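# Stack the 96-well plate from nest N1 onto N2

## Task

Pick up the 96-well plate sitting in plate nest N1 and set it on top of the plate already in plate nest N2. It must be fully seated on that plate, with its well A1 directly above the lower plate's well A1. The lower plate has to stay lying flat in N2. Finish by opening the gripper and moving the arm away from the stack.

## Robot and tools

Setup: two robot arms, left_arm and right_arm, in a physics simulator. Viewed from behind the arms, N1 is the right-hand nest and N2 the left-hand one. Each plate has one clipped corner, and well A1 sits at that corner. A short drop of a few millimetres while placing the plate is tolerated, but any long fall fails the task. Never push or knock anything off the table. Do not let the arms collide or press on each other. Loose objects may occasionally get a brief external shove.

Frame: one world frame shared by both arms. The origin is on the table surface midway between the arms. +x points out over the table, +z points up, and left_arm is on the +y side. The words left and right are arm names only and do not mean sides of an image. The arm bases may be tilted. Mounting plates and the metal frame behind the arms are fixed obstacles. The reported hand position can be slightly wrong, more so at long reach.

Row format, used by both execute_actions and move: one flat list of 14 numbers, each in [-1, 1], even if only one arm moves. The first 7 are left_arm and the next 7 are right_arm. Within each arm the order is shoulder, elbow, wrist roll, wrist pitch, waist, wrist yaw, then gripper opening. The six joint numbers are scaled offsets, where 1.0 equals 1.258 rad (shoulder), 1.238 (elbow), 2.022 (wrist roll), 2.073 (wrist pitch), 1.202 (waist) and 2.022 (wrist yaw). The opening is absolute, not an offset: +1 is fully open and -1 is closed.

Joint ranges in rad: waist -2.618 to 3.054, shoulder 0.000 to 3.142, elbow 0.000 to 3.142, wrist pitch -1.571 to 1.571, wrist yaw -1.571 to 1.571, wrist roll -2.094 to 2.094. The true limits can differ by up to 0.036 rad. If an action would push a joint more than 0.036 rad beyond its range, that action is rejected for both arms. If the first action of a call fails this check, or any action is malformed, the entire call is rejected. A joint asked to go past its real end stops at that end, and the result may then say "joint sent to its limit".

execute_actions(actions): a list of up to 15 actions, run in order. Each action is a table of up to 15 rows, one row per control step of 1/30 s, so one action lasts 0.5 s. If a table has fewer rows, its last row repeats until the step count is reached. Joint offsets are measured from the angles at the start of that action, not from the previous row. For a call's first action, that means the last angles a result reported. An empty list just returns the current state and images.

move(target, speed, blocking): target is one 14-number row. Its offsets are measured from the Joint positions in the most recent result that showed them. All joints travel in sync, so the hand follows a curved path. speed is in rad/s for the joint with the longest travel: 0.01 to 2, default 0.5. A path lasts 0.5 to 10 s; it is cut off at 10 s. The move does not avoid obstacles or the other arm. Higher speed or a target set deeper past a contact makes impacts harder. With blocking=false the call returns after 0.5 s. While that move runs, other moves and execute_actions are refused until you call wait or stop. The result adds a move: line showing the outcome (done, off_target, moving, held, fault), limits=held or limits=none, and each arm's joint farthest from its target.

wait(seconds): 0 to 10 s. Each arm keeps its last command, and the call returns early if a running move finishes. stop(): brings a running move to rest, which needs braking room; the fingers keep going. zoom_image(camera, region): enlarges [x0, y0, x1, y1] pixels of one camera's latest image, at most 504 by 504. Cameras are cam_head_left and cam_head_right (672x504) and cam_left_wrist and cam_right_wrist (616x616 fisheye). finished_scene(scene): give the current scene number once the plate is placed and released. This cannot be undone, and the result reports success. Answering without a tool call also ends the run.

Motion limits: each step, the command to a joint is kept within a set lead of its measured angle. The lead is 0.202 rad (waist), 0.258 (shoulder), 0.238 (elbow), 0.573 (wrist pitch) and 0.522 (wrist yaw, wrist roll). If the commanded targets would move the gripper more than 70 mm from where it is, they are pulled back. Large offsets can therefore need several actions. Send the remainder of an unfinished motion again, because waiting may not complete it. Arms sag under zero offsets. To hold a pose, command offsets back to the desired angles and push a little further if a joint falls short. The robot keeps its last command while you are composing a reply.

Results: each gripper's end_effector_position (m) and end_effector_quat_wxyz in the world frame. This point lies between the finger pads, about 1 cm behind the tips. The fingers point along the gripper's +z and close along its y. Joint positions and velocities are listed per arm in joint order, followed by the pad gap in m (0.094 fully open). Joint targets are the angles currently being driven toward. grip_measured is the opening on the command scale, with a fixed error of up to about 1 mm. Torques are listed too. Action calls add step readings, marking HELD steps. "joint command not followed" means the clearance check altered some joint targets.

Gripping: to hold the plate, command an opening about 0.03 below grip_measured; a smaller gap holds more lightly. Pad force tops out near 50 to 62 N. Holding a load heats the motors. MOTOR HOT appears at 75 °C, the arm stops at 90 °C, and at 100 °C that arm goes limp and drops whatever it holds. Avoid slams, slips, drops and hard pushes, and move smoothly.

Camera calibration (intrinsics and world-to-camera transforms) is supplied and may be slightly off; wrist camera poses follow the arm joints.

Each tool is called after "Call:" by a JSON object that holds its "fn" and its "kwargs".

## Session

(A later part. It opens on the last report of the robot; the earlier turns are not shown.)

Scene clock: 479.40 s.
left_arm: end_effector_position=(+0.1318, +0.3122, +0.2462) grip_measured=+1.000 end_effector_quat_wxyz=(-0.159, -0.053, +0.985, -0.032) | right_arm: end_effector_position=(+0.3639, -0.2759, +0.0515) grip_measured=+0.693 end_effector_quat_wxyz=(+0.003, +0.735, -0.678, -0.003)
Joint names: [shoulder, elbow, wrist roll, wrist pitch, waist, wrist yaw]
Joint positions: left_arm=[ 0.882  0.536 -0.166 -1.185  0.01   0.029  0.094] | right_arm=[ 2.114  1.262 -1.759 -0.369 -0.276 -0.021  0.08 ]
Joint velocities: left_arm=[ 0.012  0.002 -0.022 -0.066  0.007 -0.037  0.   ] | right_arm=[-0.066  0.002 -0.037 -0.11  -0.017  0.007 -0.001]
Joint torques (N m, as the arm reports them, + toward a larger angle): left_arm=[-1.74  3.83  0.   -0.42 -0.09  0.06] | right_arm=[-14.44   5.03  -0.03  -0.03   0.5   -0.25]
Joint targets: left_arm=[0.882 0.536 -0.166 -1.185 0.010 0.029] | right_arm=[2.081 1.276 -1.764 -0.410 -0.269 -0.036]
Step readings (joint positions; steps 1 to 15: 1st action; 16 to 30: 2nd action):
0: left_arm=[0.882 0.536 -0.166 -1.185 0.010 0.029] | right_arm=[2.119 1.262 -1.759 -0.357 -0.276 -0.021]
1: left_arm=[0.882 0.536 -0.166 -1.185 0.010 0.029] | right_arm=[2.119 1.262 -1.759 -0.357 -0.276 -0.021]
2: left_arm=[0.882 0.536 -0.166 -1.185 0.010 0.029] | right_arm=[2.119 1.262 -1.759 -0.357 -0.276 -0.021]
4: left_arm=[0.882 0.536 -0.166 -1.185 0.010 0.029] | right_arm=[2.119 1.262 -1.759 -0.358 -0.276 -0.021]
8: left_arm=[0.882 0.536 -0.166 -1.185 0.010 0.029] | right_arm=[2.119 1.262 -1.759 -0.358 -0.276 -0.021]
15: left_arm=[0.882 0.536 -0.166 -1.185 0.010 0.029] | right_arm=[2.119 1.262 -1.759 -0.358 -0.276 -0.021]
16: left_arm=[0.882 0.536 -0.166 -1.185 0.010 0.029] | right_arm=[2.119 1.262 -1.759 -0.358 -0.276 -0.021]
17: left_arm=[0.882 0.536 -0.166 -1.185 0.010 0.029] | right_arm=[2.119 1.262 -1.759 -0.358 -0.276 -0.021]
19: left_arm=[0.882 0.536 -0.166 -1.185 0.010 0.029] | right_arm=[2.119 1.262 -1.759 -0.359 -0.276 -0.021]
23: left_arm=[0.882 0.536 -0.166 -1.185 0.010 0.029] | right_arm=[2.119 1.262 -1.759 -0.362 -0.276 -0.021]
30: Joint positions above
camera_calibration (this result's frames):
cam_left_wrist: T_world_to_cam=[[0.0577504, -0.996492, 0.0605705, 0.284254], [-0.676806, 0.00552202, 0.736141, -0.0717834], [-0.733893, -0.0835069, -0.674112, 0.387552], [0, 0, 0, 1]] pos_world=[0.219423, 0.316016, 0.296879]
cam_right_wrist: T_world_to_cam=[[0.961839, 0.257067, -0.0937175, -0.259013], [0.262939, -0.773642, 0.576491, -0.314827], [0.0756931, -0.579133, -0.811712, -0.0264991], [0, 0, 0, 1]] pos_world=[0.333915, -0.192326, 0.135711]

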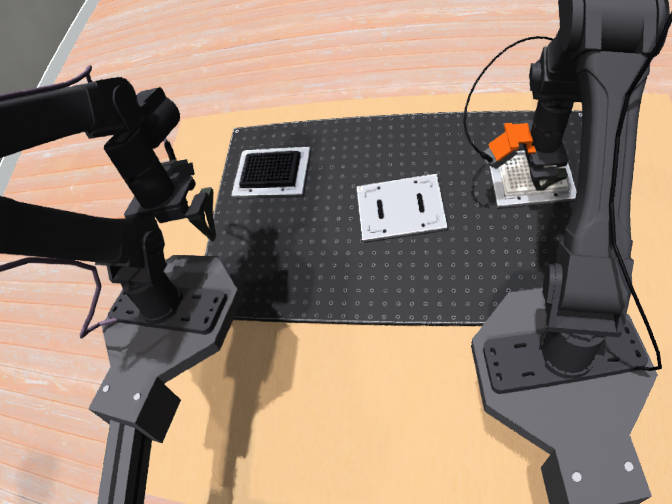

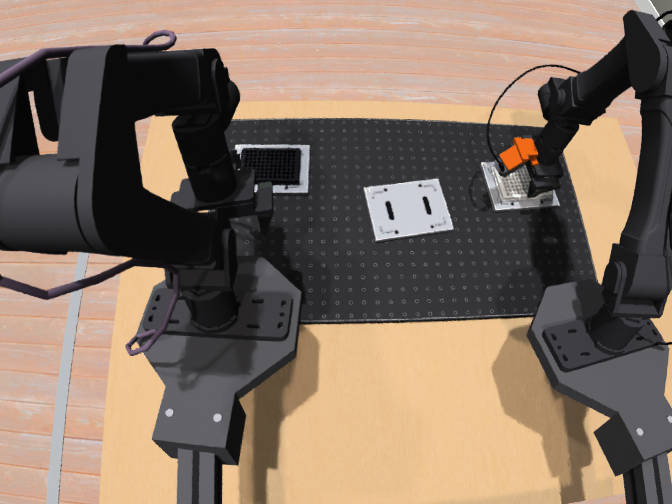

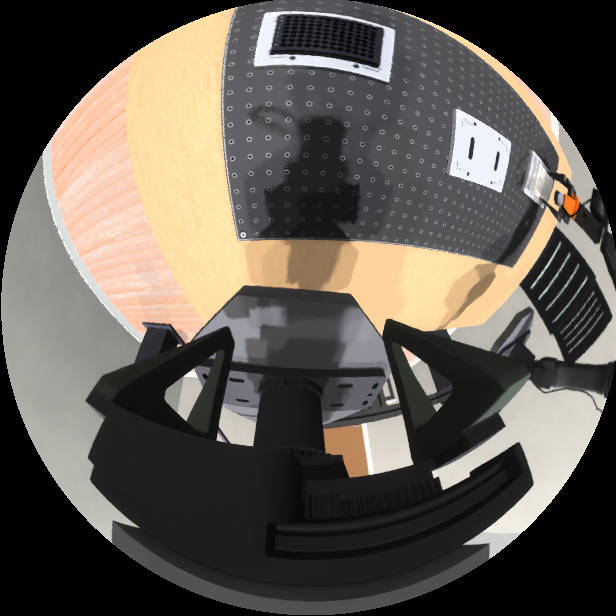

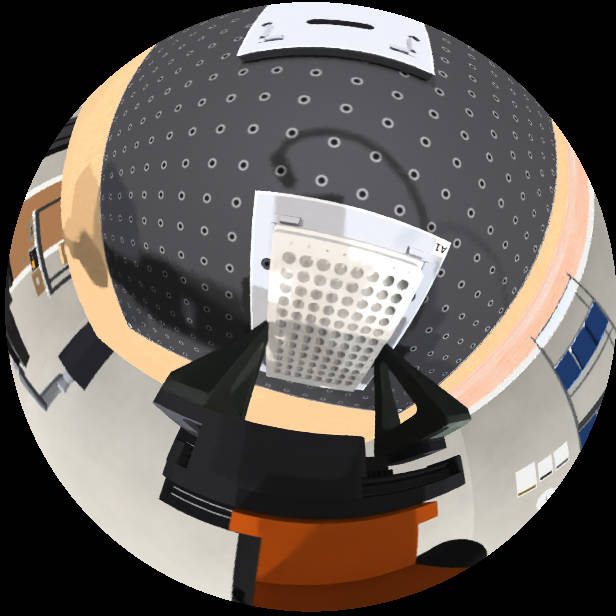

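Call:
{"fn": "execute_actions", "kwargs": {"actions": []}}

Scene clock: 481.23 s.
left_arm: end_effector_position=(+0.1318, +0.3122, +0.2462) grip_measured=+1.000 end_effector_quat_wxyz=(-0.159, -0.053, +0.985, -0.032) | right_arm: end_effector_position=(+0.3614, -0.2756, +0.0543) grip_measured=+0.693 end_effector_quat_wxyz=(+0.006, +0.735, -0.678, -0.008)
Joint names: [shoulder, elbow, wrist roll, wrist pitch, waist, wrist yaw]
Joint positions: left_arm=[ 0.882  0.536 -0.166 -1.185  0.01   0.029  0.094] | right_arm=[ 2.106  1.262 -1.759 -0.388 -0.276 -0.021  0.08 ]
Joint velocities: left_arm=[-0.012  0.002  0.051 -0.022 -0.017 -0.037  0.   ] | right_arm=[-0.012  0.007 -0.022  0.022 -0.012  0.022 -0.   ]
Joint torques (N m, as the arm reports them, + toward a larger angle): left_arm=[-1.74  3.83  0.   -0.41 -0.09  0.06] | right_arm=[-14.16   4.8   -0.04  -0.14   0.38  -0.21]
Joint targets: left_arm=[0.882 0.536 -0.166 -1.185 0.010 0.029] | right_arm=[2.081 1.276 -1.764 -0.410 -0.269 -0.036]
camera_calibration (this result's frames):
cam_left_wrist: T_world_to_cam=[[0.0577504, -0.996492, 0.0605705, 0.284254], [-0.676806, 0.00552202, 0.736141, -0.0717834], [-0.733893, -0.0835069, -0.674112, 0.387552], [0, 0, 0, 1]] pos_world=[0.219423, 0.316016, 0.296879]
cam_right_wrist: T_world_to_cam=[[0.960776, 0.256952, -0.104336, -0.255517], [0.269283, -0.774416, 0.572509, -0.317848], [0.066308, -0.578149, -0.813233, -0.0200658], [0, 0, 0, 1]] pos_world=[0.332416, -0.192092, 0.138993]

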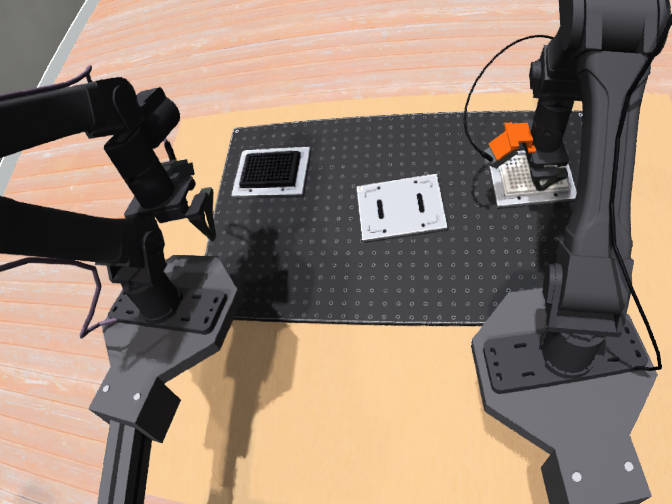

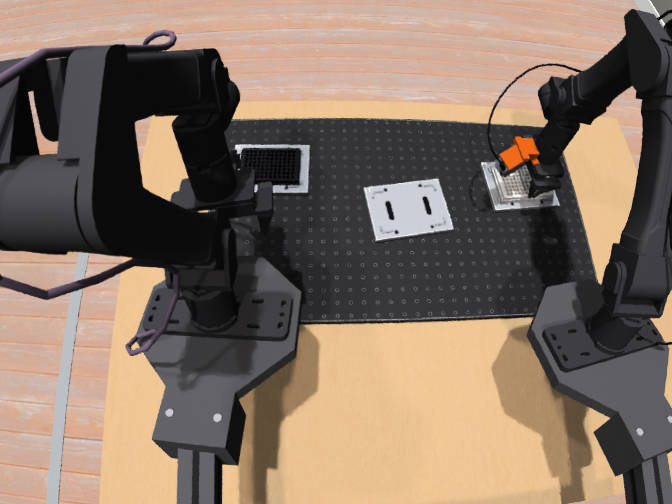

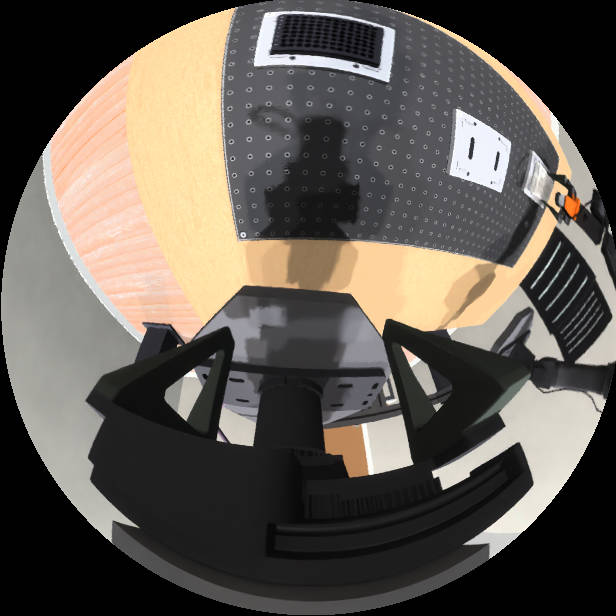

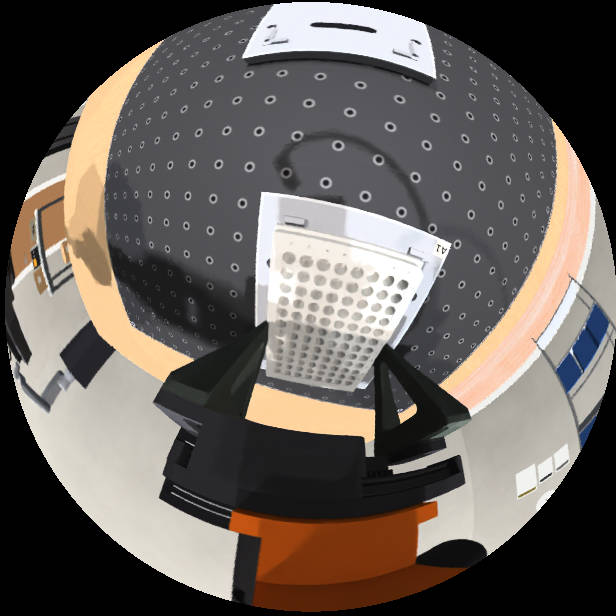

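Call:
{"fn": "move", "kwargs": {"target": [0,0,0,0,0,0,1, -0.2043,0.0113,-0.0025,-0.1132,0.0058,-0.0074,0.66], "speed": 0.25}}

Scene clock: 517.93 s.
left_arm: end_effector_position=(+0.1318, +0.3122, +0.2462) grip_measured=+1.000 end_effector_quat_wxyz=(-0.159, -0.053, +0.985, -0.032) | right_arm: end_effector_position=(+0.3673, -0.2744, +0.1371) grip_measured=+0.693 end_effector_quat_wxyz=(-0.001, +0.735, -0.678, +0.001)
Joint names: [shoulder, elbow, wrist roll, wrist pitch, waist, wrist yaw]
Joint positions: left_arm=[ 0.882  0.536 -0.166 -1.185  0.01   0.029  0.094] | right_arm=[ 1.871  1.262 -1.759 -0.601 -0.276 -0.021  0.08 ]
Joint velocities: left_arm=[ 0.007  0.007 -0.007  0.037 -0.002 -0.022  0.   ] | right_arm=[-0.012  0.002 -0.007 -0.022 -0.002 -0.037  0.001]
Joint torques (N m, as the arm reports them, + toward a larger angle): left_arm=[-1.74  3.83  0.   -0.41 -0.09  0.06] | right_arm=[-13.18   5.84  -0.04  -0.08   0.43  -0.21]
Joint targets: left_arm=[0.882 0.536 -0.166 -1.185 0.010 0.029] | right_arm=[1.850 1.276 -1.764 -0.623 -0.269 -0.036]
move: off_target (right_arm); limits=none; left_arm: farthest joint: the waist, 0.000 radians from its target (0.000 radians at the start); right_arm: farthest joint: the shoulder, 0.022 radians from its target (0.257 radians at the start)
camera_calibration (this result's frames):
cam_left_wrist: T_world_to_cam=[[0.0577504, -0.996492, 0.0605705, 0.284254], [-0.676806, 0.00552202, 0.736141, -0.0717834], [-0.733893, -0.0835069, -0.674112, 0.387552], [0, 0, 0, 1]] pos_world=[0.219423, 0.316016, 0.296879]
cam_right_wrist: T_world_to_cam=[[0.962781, 0.257196, -0.0830882, -0.25638], [0.256551, -0.772864, 0.580399, -0.361901], [0.0850605, -0.580113, -0.810083, 0.039695], [0, 0, 0, 1]] pos_world=[0.336308, -0.190732, 0.220901]

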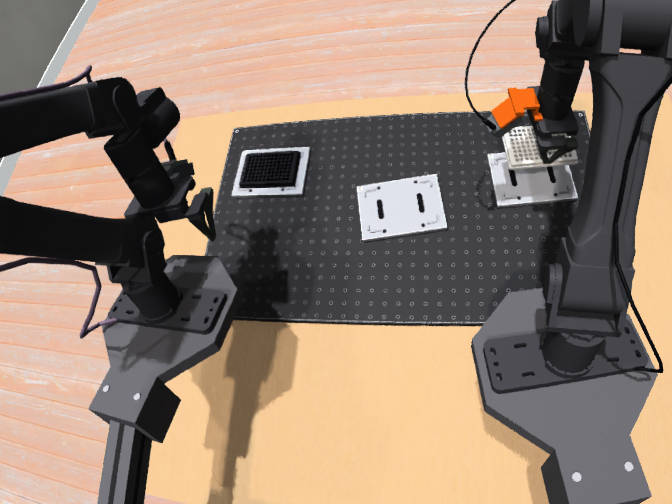

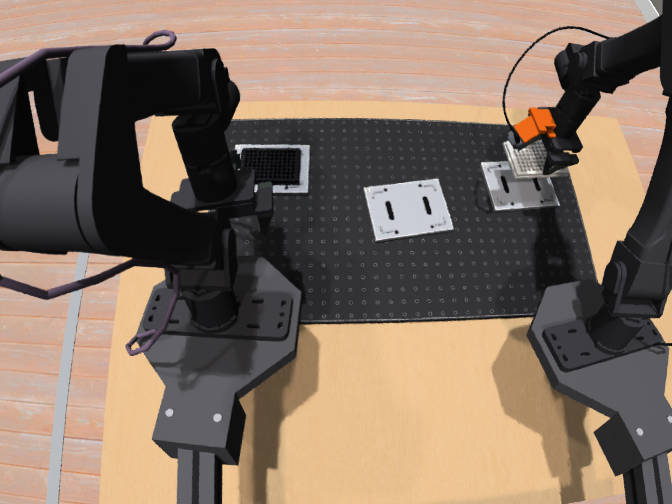

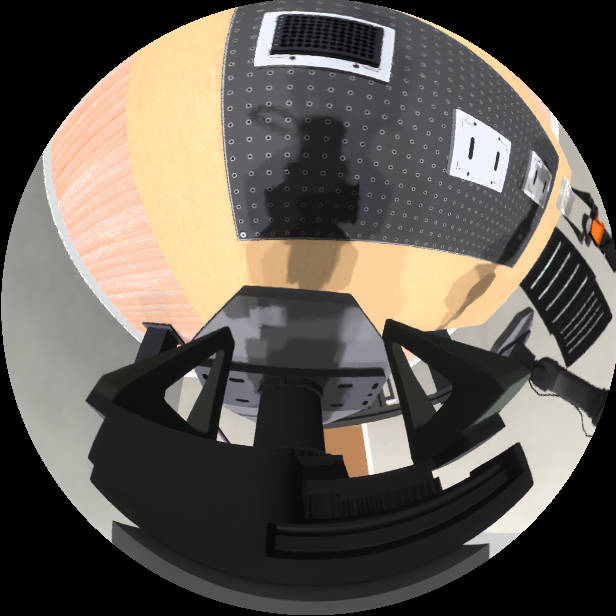

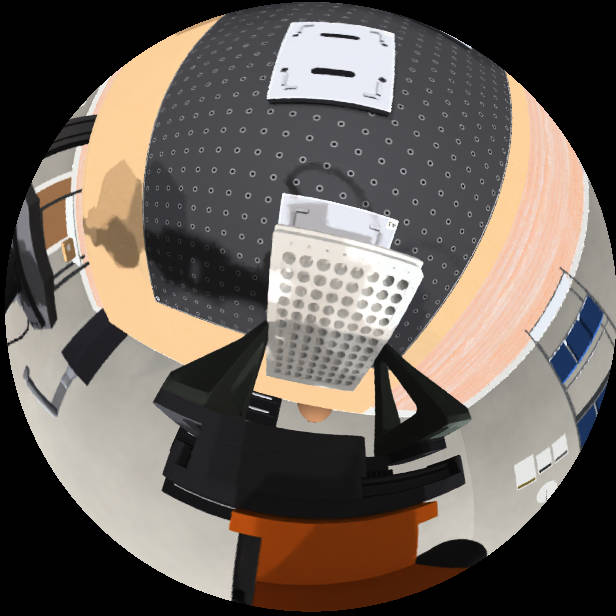

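Call:
{"fn": "move", "kwargs": {"target": [0,0,0,0,0,0,1, 0.1022,-0.2503,0.5385,0.1434,0.8677,0.1638,0.66], "speed": 0.5}}

Scene clock: 537.87 s.
left_arm: end_effector_position=(+0.1318, +0.3122, +0.2462) grip_measured=+1.000 end_effector_quat_wxyz=(-0.159, -0.053, +0.985, -0.032) | right_arm: end_effector_position=(+0.1824, +0.0239, +0.1026) grip_measured=+0.693 end_effector_quat_wxyz=(+0.007, -0.705, +0.709, -0.006)
Joint names: [shoulder, elbow, wrist roll, wrist pitch, waist, wrist yaw]
Joint positions: left_arm=[ 0.882  0.536 -0.166 -1.185  0.01   0.029  0.094] | right_arm=[ 1.998  0.966 -0.676 -0.318  0.761  0.307  0.08 ]
Joint velocities: left_arm=[ 0.007  0.007 -0.066  0.037 -0.002  0.037  0.   ] | right_arm=[-0.007  0.002 -0.066  0.007 -0.027 -0.051 -0.001]
Joint torques (N m, as the arm reports them, + toward a larger angle): left_arm=[-1.73  3.84  0.   -0.41 -0.09  0.06] | right_arm=[-9.2   2.35  0.03  0.25  2.98  0.05]
Joint targets: left_arm=[0.882 0.536 -0.166 -1.185 0.010 0.029] | right_arm=[1.999 0.952 -0.670 -0.304 0.767 0.310]
move: done; limits=none; left_arm: farthest joint: the waist, 0.000 radians from its target (0.000 radians at the start); right_arm: farthest joint: the elbow, 0.014 radians from its target (0.309 radians at the start)
camera_calibration (this result's frames):
cam_left_wrist: T_world_to_cam=[[0.0577504, -0.996492, 0.0605705, 0.284254], [-0.676806, 0.00552202, 0.736141, -0.0717834], [-0.733893, -0.0835069, -0.674112, 0.387552], [0, 0, 0, 1]] pos_world=[0.219423, 0.316016, 0.296879]
cam_right_wrist: T_world_to_cam=[[0.982426, 0.173991, -0.0675803, -0.161102], [0.180534, -0.793788, 0.580782, -0.0495792], [0.0474064, -0.582776, -0.811249, 0.2076], [0, 0, 0, 1]] pos_world=[0.15738, 0.109659, 0.186323]

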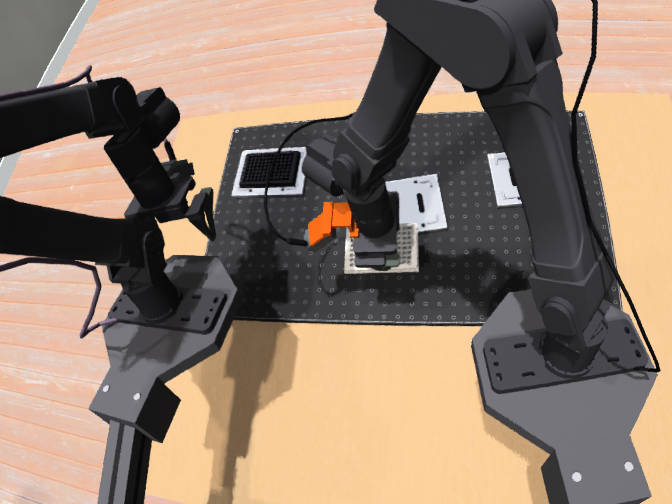

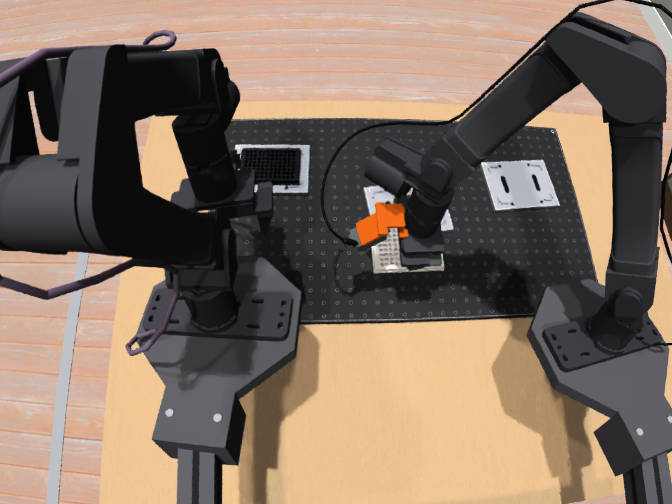

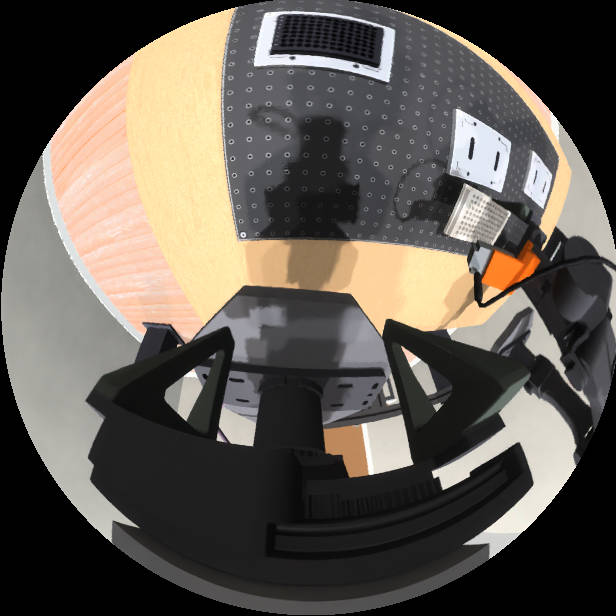

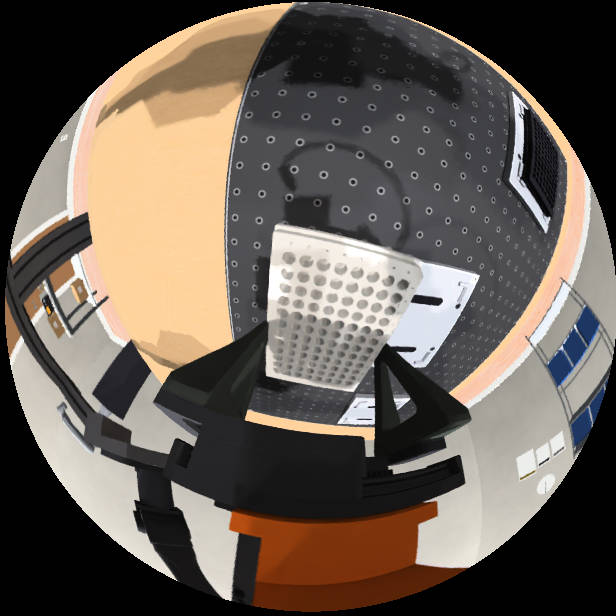

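Call:
{"fn": "zoom_image", "kwargs": {"camera": "cam_right_wrist", "region": [220, 100, 420, 260]}}

Region (220, 100, 420, 260) of cam_right_wrist's 616x616 image, scaled by 2.520, with more detail than that image has; it fills the top 403 rows of this view, and the rest is white.

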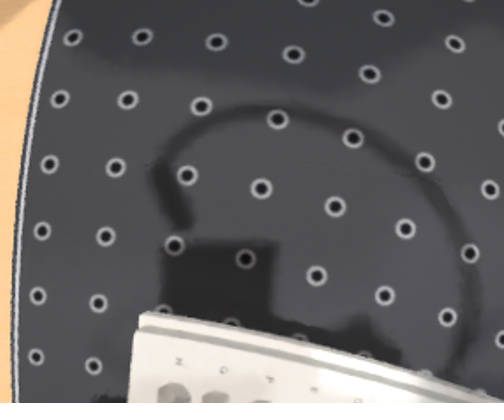

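Call:
{"fn": "move", "kwargs": {"target": [0,0,0,0,0,0,1, 0.1294,-0.0339,0.0025,0.0901,0.005,-0.0134,0.66], "speed": 0.2}}

Scene clock: 567.10 s.
left_arm: end_effector_position=(+0.1318, +0.3122, +0.2462) grip_measured=+1.000 end_effector_quat_wxyz=(-0.159, -0.053, +0.985, -0.032) | right_arm: end_effector_position=(+0.1608, +0.0238, +0.0548) grip_measured=+0.693 end_effector_quat_wxyz=(-0.001, -0.707, +0.708, +0.000)
Joint names: [shoulder, elbow, wrist roll, wrist pitch, waist, wrist yaw]
Joint positions: left_arm=[ 0.882  0.536 -0.166 -1.185  0.01   0.029  0.094] | right_arm=[ 2.161  0.94  -0.675 -0.145  0.761  0.294  0.08 ]
Joint velocities: left_arm=[-0.007 -0.002  0.022 -0.095  0.002  0.007  0.   ] | right_arm=[ 0.012  0.017 -0.022 -0.022 -0.012  0.037  0.001]
Joint torques (N m, as the arm reports them, + toward a larger angle): left_arm=[-1.74  3.84  0.   -0.42 -0.09  0.06] | right_arm=[-9.47  1.29  0.05  0.26  3.11 -0.2 ]
Joint targets: left_arm=[0.882 0.536 -0.166 -1.185 0.010 0.029] | right_arm=[2.161 0.924 -0.671 -0.131 0.767 0.280]
move: done; limits=none; left_arm: farthest joint: the waist, 0.000 radians from its target (0.000 radians at the start); right_arm: farthest joint: the elbow, 0.016 radians from its target (0.042 radians at the start)
camera_calibration (this result's frames):
cam_left_wrist: T_world_to_cam=[[0.0577504, -0.996492, 0.0605705, 0.284254], [-0.676806, 0.00552202, 0.736141, -0.0717834], [-0.733893, -0.0835069, -0.674112, 0.387552], [0, 0, 0, 1]] pos_world=[0.219423, 0.316016, 0.296879]
cam_right_wrist: T_world_to_cam=[[0.980241, 0.177496, -0.0873081, -0.141759], [0.194885, -0.791025, 0.579914, -0.0202612], [0.0338693, -0.58547, -0.809986, 0.171967], [0, 0, 0, 1]] pos_world=[0.137082, 0.109816, 0.138664]

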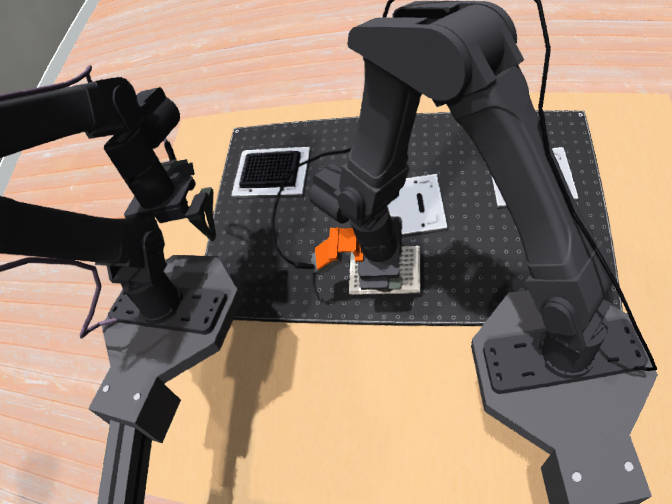

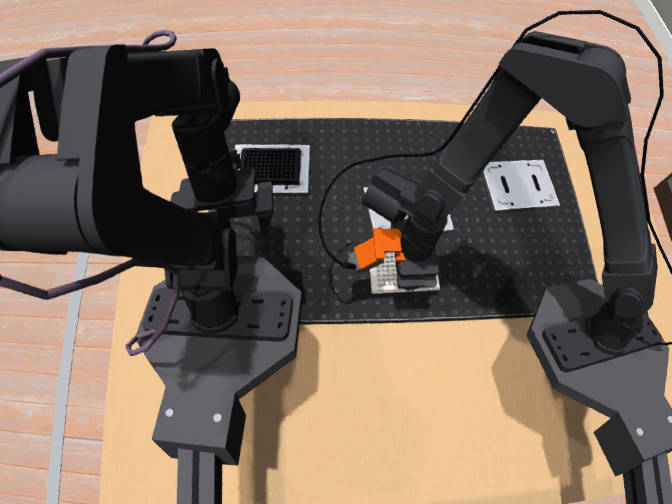

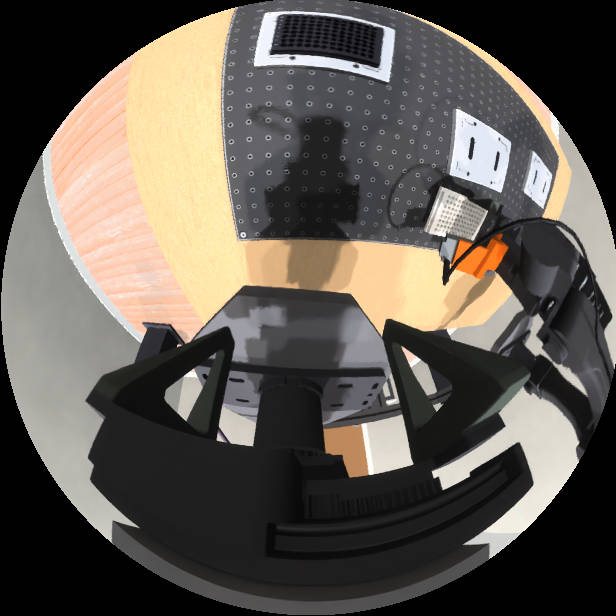

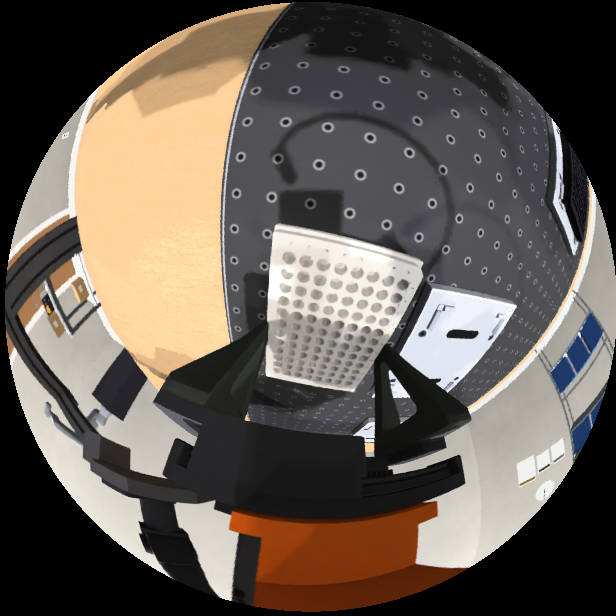

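Call:
{"fn": "execute_actions", "kwargs": {"actions": [[[0,0,0,0,0,0,1, 0.002,-0.0129,0.002,0.008,0.005,-0.0069,0.66],[0,0,0,0,0,0,1, 0.004,-0.0129,0.002,0.009,0.005,-0.0069,0.66],[0,0,0,0,0,0,1, 0.006,-0.011,0.002,0.010,0.005,-0.0069,0.66],[0,0,0,0,0,0,1, 0.008,-0.010,0.002,0.011,0.005,-0.0069,0.66],[0,0,0,0,0,0,1, 0.010,-0.010,0.002,0.012,0.005,-0.0069,0.66],[0,0,0,0,0,0,1, 0.012,-0.010,0.002,0.013,0.005,-0.0069,0.66],[0,0,0,0,0,0,1, 0.014,-0.010,0.002,0.014,0.005,-0.0069,0.66],[0,0,0,0,0,0,1, 0.016,-0.010,0.002,0.015,0.005,-0.0069,0.66],[0,0,0,0,0,0,1, 0.018,-0.010,0.002,0.016,0.005,-0.0069,0.66],[0,0,0,0,0,0,1, 0.020,-0.010,0.002,0.017,0.005,-0.0069,0.66],[0,0,0,0,0,0,1, 0.022,-0.010,0.002,0.018,0.005,-0.0069,0.66],[0,0,0,0,0,0,1, 0.024,-0.010,0.002,0.019,0.005,-0.0069,0.66],[0,0,0,0,0,0,1, 0.026,-0.010,0.002,0.020,0.005,-0.0069,0.66],[0,0,0,0,0,0,1, 0.028,-0.010,0.002,0.021,0.005,-0.0069,0.66],[0,0,0,0,0,0,1, 0.029,-0.010,0.002,0.022,0.005,-0.0069,0.66]]]}}

Call:
{"fn": "wait", "kwargs": {"seconds": 0.5}}

Scene clock: 583.83 s.
left_arm: end_effector_position=(+0.1318, +0.3122, +0.2462) grip_measured=+1.000 end_effector_quat_wxyz=(-0.159, -0.053, +0.985, -0.032) | right_arm: end_effector_position=(+0.1568, +0.0227, +0.0468) grip_measured=+0.693 end_effector_quat_wxyz=(-0.004, -0.707, +0.707, -0.000)
Joint names: [shoulder, elbow, wrist roll, wrist pitch, waist, wrist yaw]
Joint positions: left_arm=[ 0.882  0.536 -0.166 -1.185  0.01   0.029  0.094] | right_arm=[ 2.19   0.94  -0.675 -0.123  0.761  0.294  0.08 ]
Joint velocities: left_arm=[-0.007  0.007  0.007 -0.022 -0.007  0.051  0.   ] | right_arm=[ 0.071 -0.002 -0.022  0.037  0.017 -0.051  0.   ]
Joint torques (N m, as the arm reports them, + toward a larger angle): left_arm=[-1.74  3.83  0.   -0.41 -0.09  0.06] | right_arm=[-9.2   1.43  0.05  0.17  3.14 -0.21]
Joint targets: left_arm=[0.882 0.536 -0.166 -1.185 0.010 0.029] | right_arm=[2.197 0.928 -0.671 -0.100 0.767 0.280]
Step readings (joint positions):
0: left_arm=[0.882 0.536 -0.166 -1.185 0.010 0.029] | right_arm=[2.161 0.940 -0.675 -0.145 0.761 0.294]
1: left_arm=[0.882 0.536 -0.166 -1.185 0.010 0.029] | right_arm=[2.161 0.940 -0.675 -0.145 0.761 0.294]
2: left_arm=[0.882 0.536 -0.166 -1.185 0.010 0.029] | right_arm=[2.161 0.940 -0.675 -0.145 0.761 0.294]
4: left_arm=[0.882 0.536 -0.166 -1.185 0.010 0.029] | right_arm=[2.161 0.940 -0.675 -0.142 0.761 0.294]
8: left_arm=[0.882 0.536 -0.166 -1.185 0.010 0.029] | right_arm=[2.169 0.940 -0.675 -0.133 0.761 0.294]
15: Joint positions above
camera_calibration (this result's frames):
cam_left_wrist: T_world_to_cam=[[0.0577504, -0.996492, 0.0605705, 0.284254], [-0.676806, 0.00552202, 0.736141, -0.0717834], [-0.733893, -0.0835069, -0.674112, 0.387552], [0, 0, 0, 1]] pos_world=[0.219423, 0.316016, 0.296879]
cam_right_wrist: T_world_to_cam=[[0.979475, 0.17907, -0.09253, -0.138028], [0.199072, -0.787466, 0.583325, -0.0165756], [0.0315918, -0.589772, -0.806951, 0.165278], [0, 0, 0, 1]] pos_world=[0.133274, 0.10914, 0.130268]

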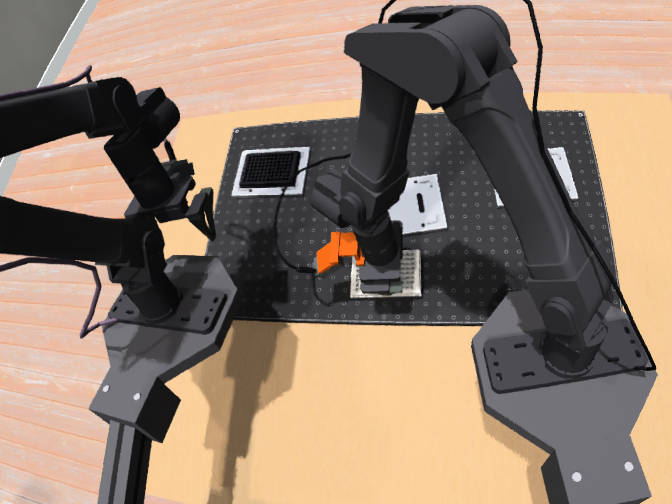

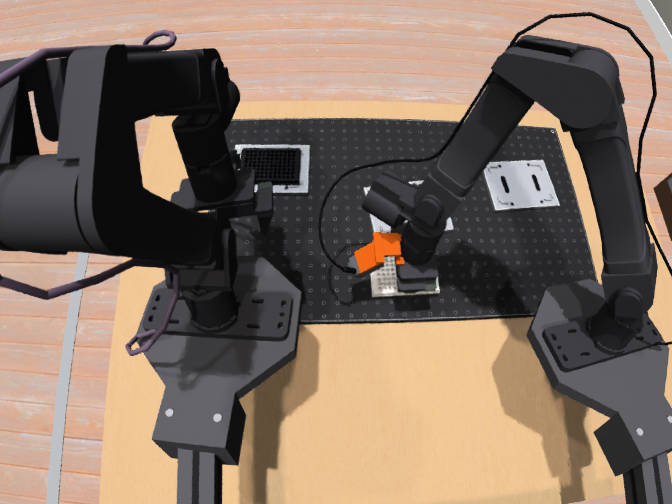

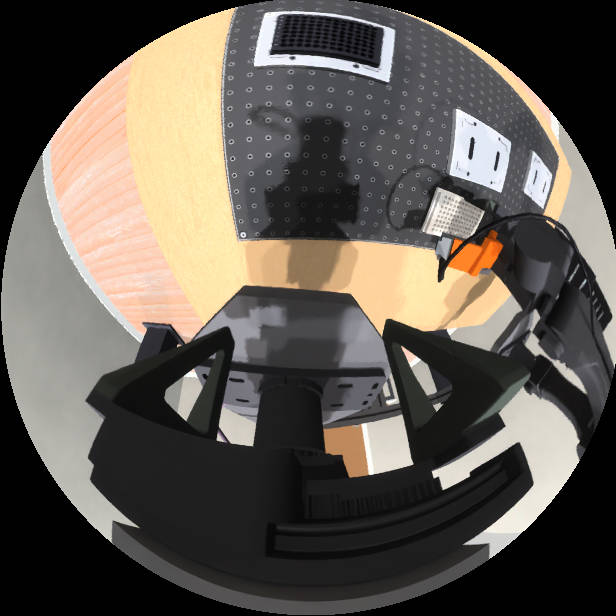

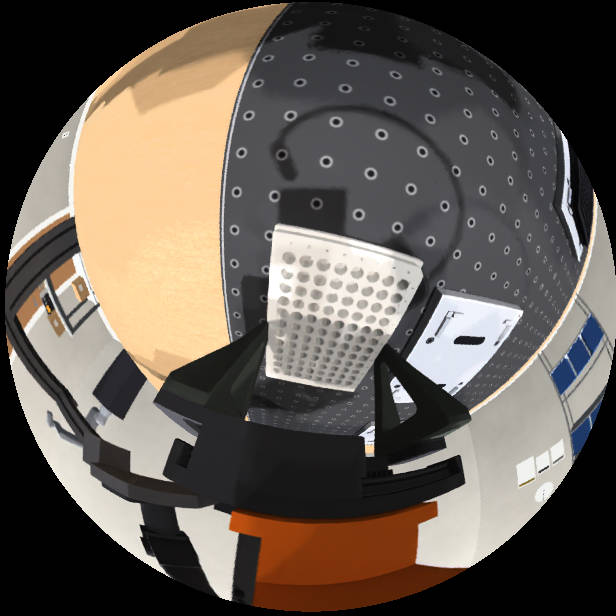

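Scene clock: 584.33 s.
left_arm: end_effector_position=(+0.1318, +0.3122, +0.2462) grip_measured=+1.000 end_effector_quat_wxyz=(-0.159, -0.053, +0.985, -0.032) | right_arm: end_effector_position=(+0.1571, +0.0237, +0.0457) grip_measured=+0.693 end_effector_quat_wxyz=(-0.002, -0.707, +0.707, -0.000)
Joint names: [shoulder, elbow, wrist roll, wrist pitch, waist, wrist yaw]
Joint positions: left_arm=[ 0.882  0.536 -0.166 -1.185  0.01   0.029  0.094] | right_arm=[ 2.194  0.94  -0.675 -0.114  0.761  0.294  0.08 ]
Joint velocities: left_arm=[-0.007 -0.012 -0.037 -0.037 -0.022 -0.037  0.   ] | right_arm=[-0.002 -0.012 -0.037 -0.081 -0.032 -0.037 -0.   ]
Joint torques (N m, as the arm reports them, + toward a larger angle): left_arm=[-1.74  3.83  0.   -0.41 -0.09  0.06] | right_arm=[-9.23  1.43  0.05  0.21  3.13 -0.19]
Joint targets: left_arm=[0.882 0.536 -0.166 -1.185 0.010 0.029] | right_arm=[2.197 0.928 -0.671 -0.100 0.767 0.280]
wait: 0.50 s; at rest by 0.43 s
camera_calibration (this result's frames):
cam_left_wrist: T_world_to_cam=[[0.0577504, -0.996492, 0.0605705, 0.284254], [-0.676806, 0.00552202, 0.736141, -0.0717834], [-0.733893, -0.0835069, -0.674112, 0.387552], [0, 0, 0, 1]] pos_world=[0.219423, 0.316016, 0.296879]
cam_right_wrist: T_world_to_cam=[[0.980002, 0.177996, -0.0889566, -0.138873], [0.196207, -0.789904, 0.580995, -0.0146773], [0.0331477, -0.58683, -0.809031, 0.164774], [0, 0, 0, 1]] pos_world=[0.133514, 0.10982, 0.129481]

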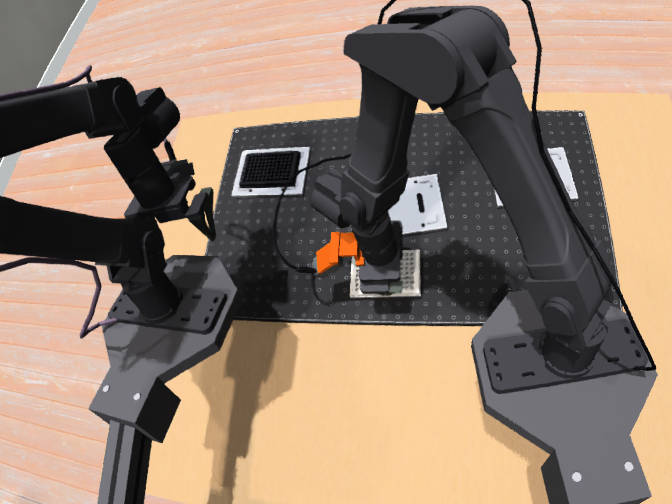

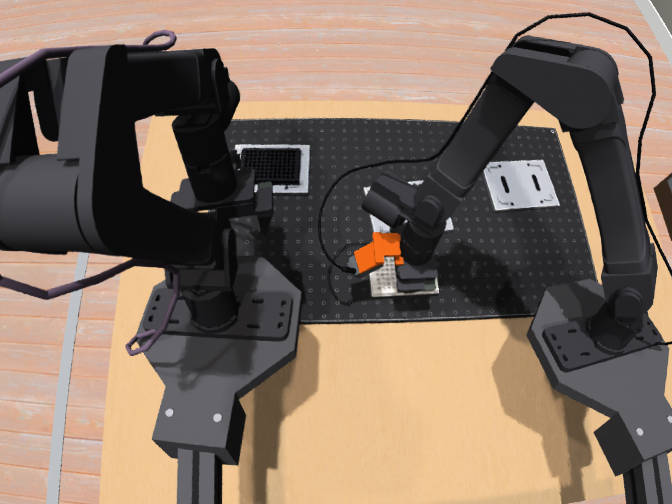

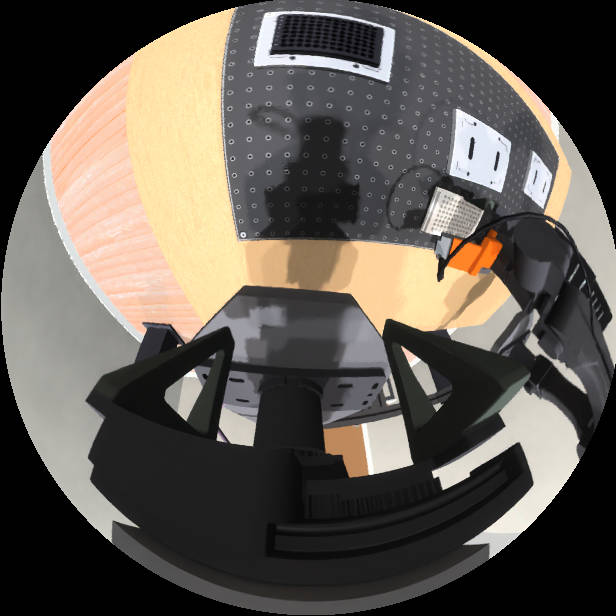

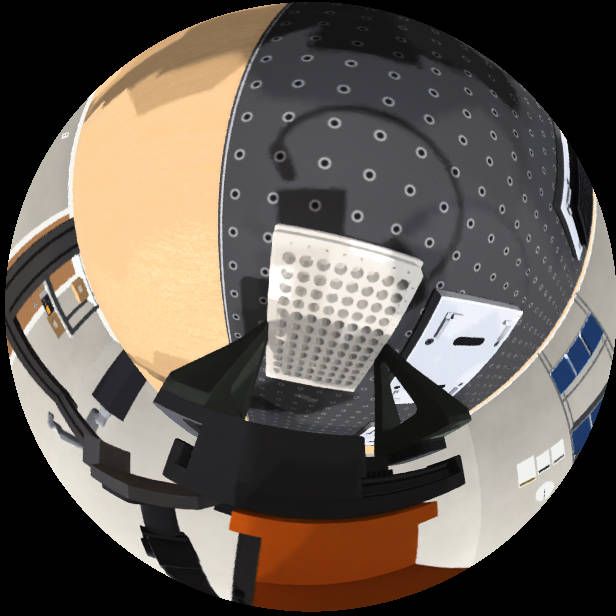

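Call:
{"fn": "execute_actions", "kwargs": {"actions": []}}

Scene clock: 601.53 s.
left_arm: end_effector_position=(+0.1318, +0.3122, +0.2462) grip_measured=+1.000 end_effector_quat_wxyz=(-0.159, -0.053, +0.985, -0.032) | right_arm: end_effector_position=(+0.1572, +0.0238, +0.0457) grip_measured=+0.693 end_effector_quat_wxyz=(-0.002, -0.707, +0.707, -0.000)
Joint names: [shoulder, elbow, wrist roll, wrist pitch, waist, wrist yaw]
Joint positions: left_arm=[ 0.882  0.536 -0.166 -1.185  0.01   0.029  0.094] | right_arm=[ 2.194  0.94  -0.675 -0.114  0.761  0.294  0.08 ]
Joint velocities: left_arm=[-0.002 -0.012 -0.022 -0.022 -0.002  0.081  0.   ] | right_arm=[-0.012  0.002  0.022  0.007 -0.007  0.066  0.001]
Joint torques (N m, as the arm reports them, + toward a larger angle): left_arm=[-1.74  3.83  0.   -0.41 -0.09  0.06] | right_arm=[-9.23  1.42  0.05  0.21  3.1  -0.2 ]
Joint targets: left_arm=[0.882 0.536 -0.166 -1.185 0.010 0.029] | right_arm=[2.197 0.928 -0.671 -0.100 0.767 0.280]
camera_calibration (this result's frames):
cam_left_wrist: T_world_to_cam=[[0.0577504, -0.996492, 0.0605705, 0.284254], [-0.676806, 0.00552202, 0.736141, -0.0717834], [-0.733893, -0.0835069, -0.674112, 0.387552], [0, 0, 0, 1]] pos_world=[0.219423, 0.316016, 0.296879]
cam_right_wrist: T_world_to_cam=[[0.980042, 0.177913, -0.0886818, -0.138959], [0.195987, -0.790091, 0.580815, -0.0145843], [0.0332678, -0.586603, -0.809191, 0.164797], [0, 0, 0, 1]] pos_world=[0.133561, 0.10987, 0.1295]

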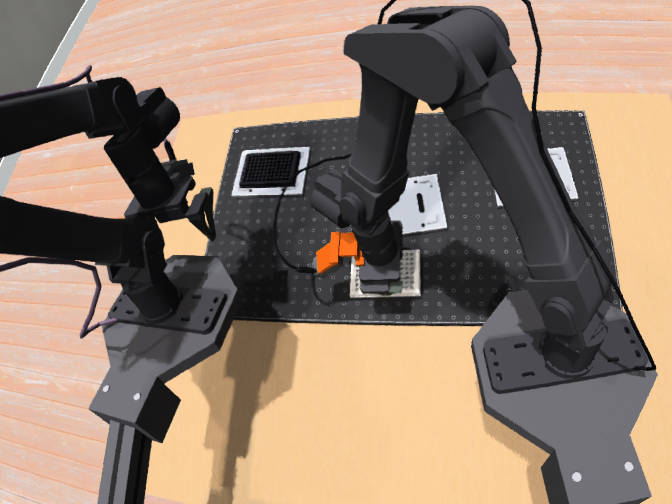

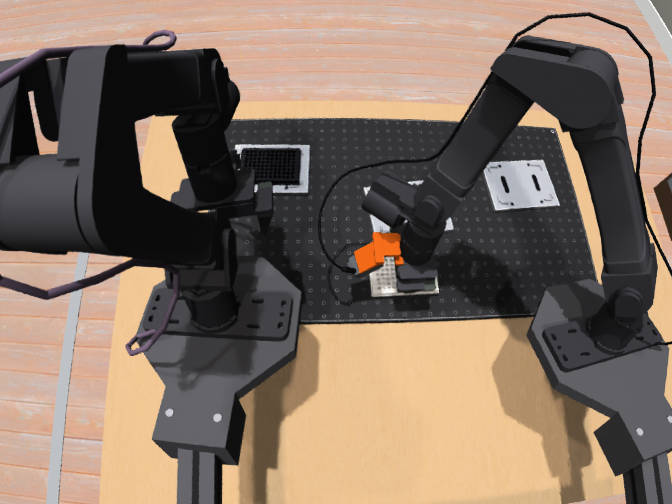

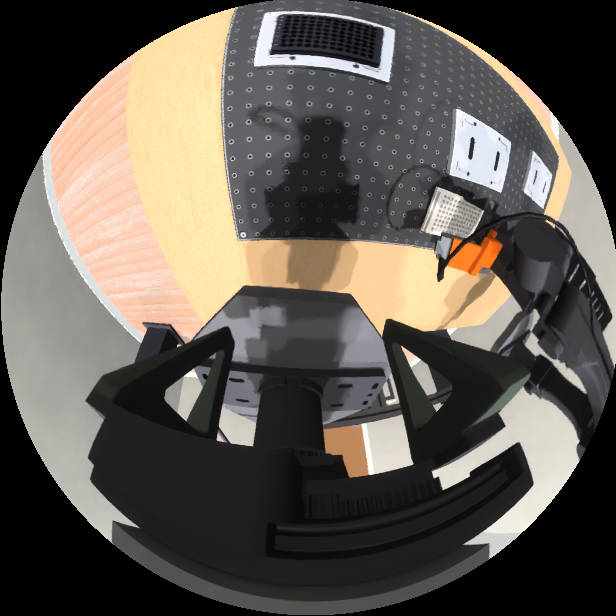

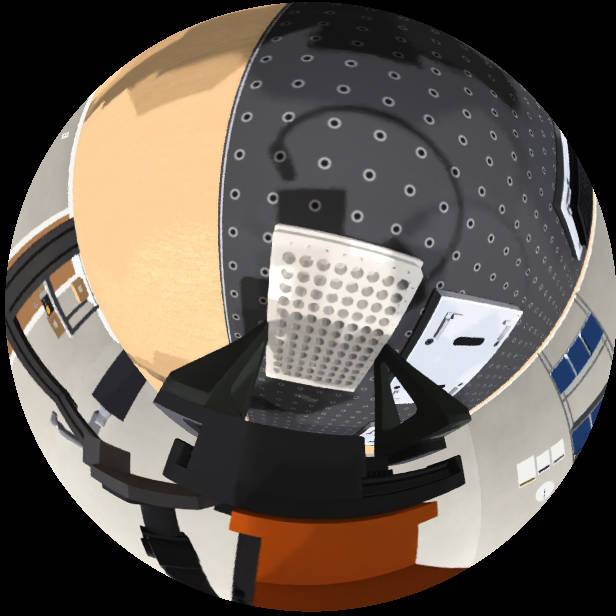

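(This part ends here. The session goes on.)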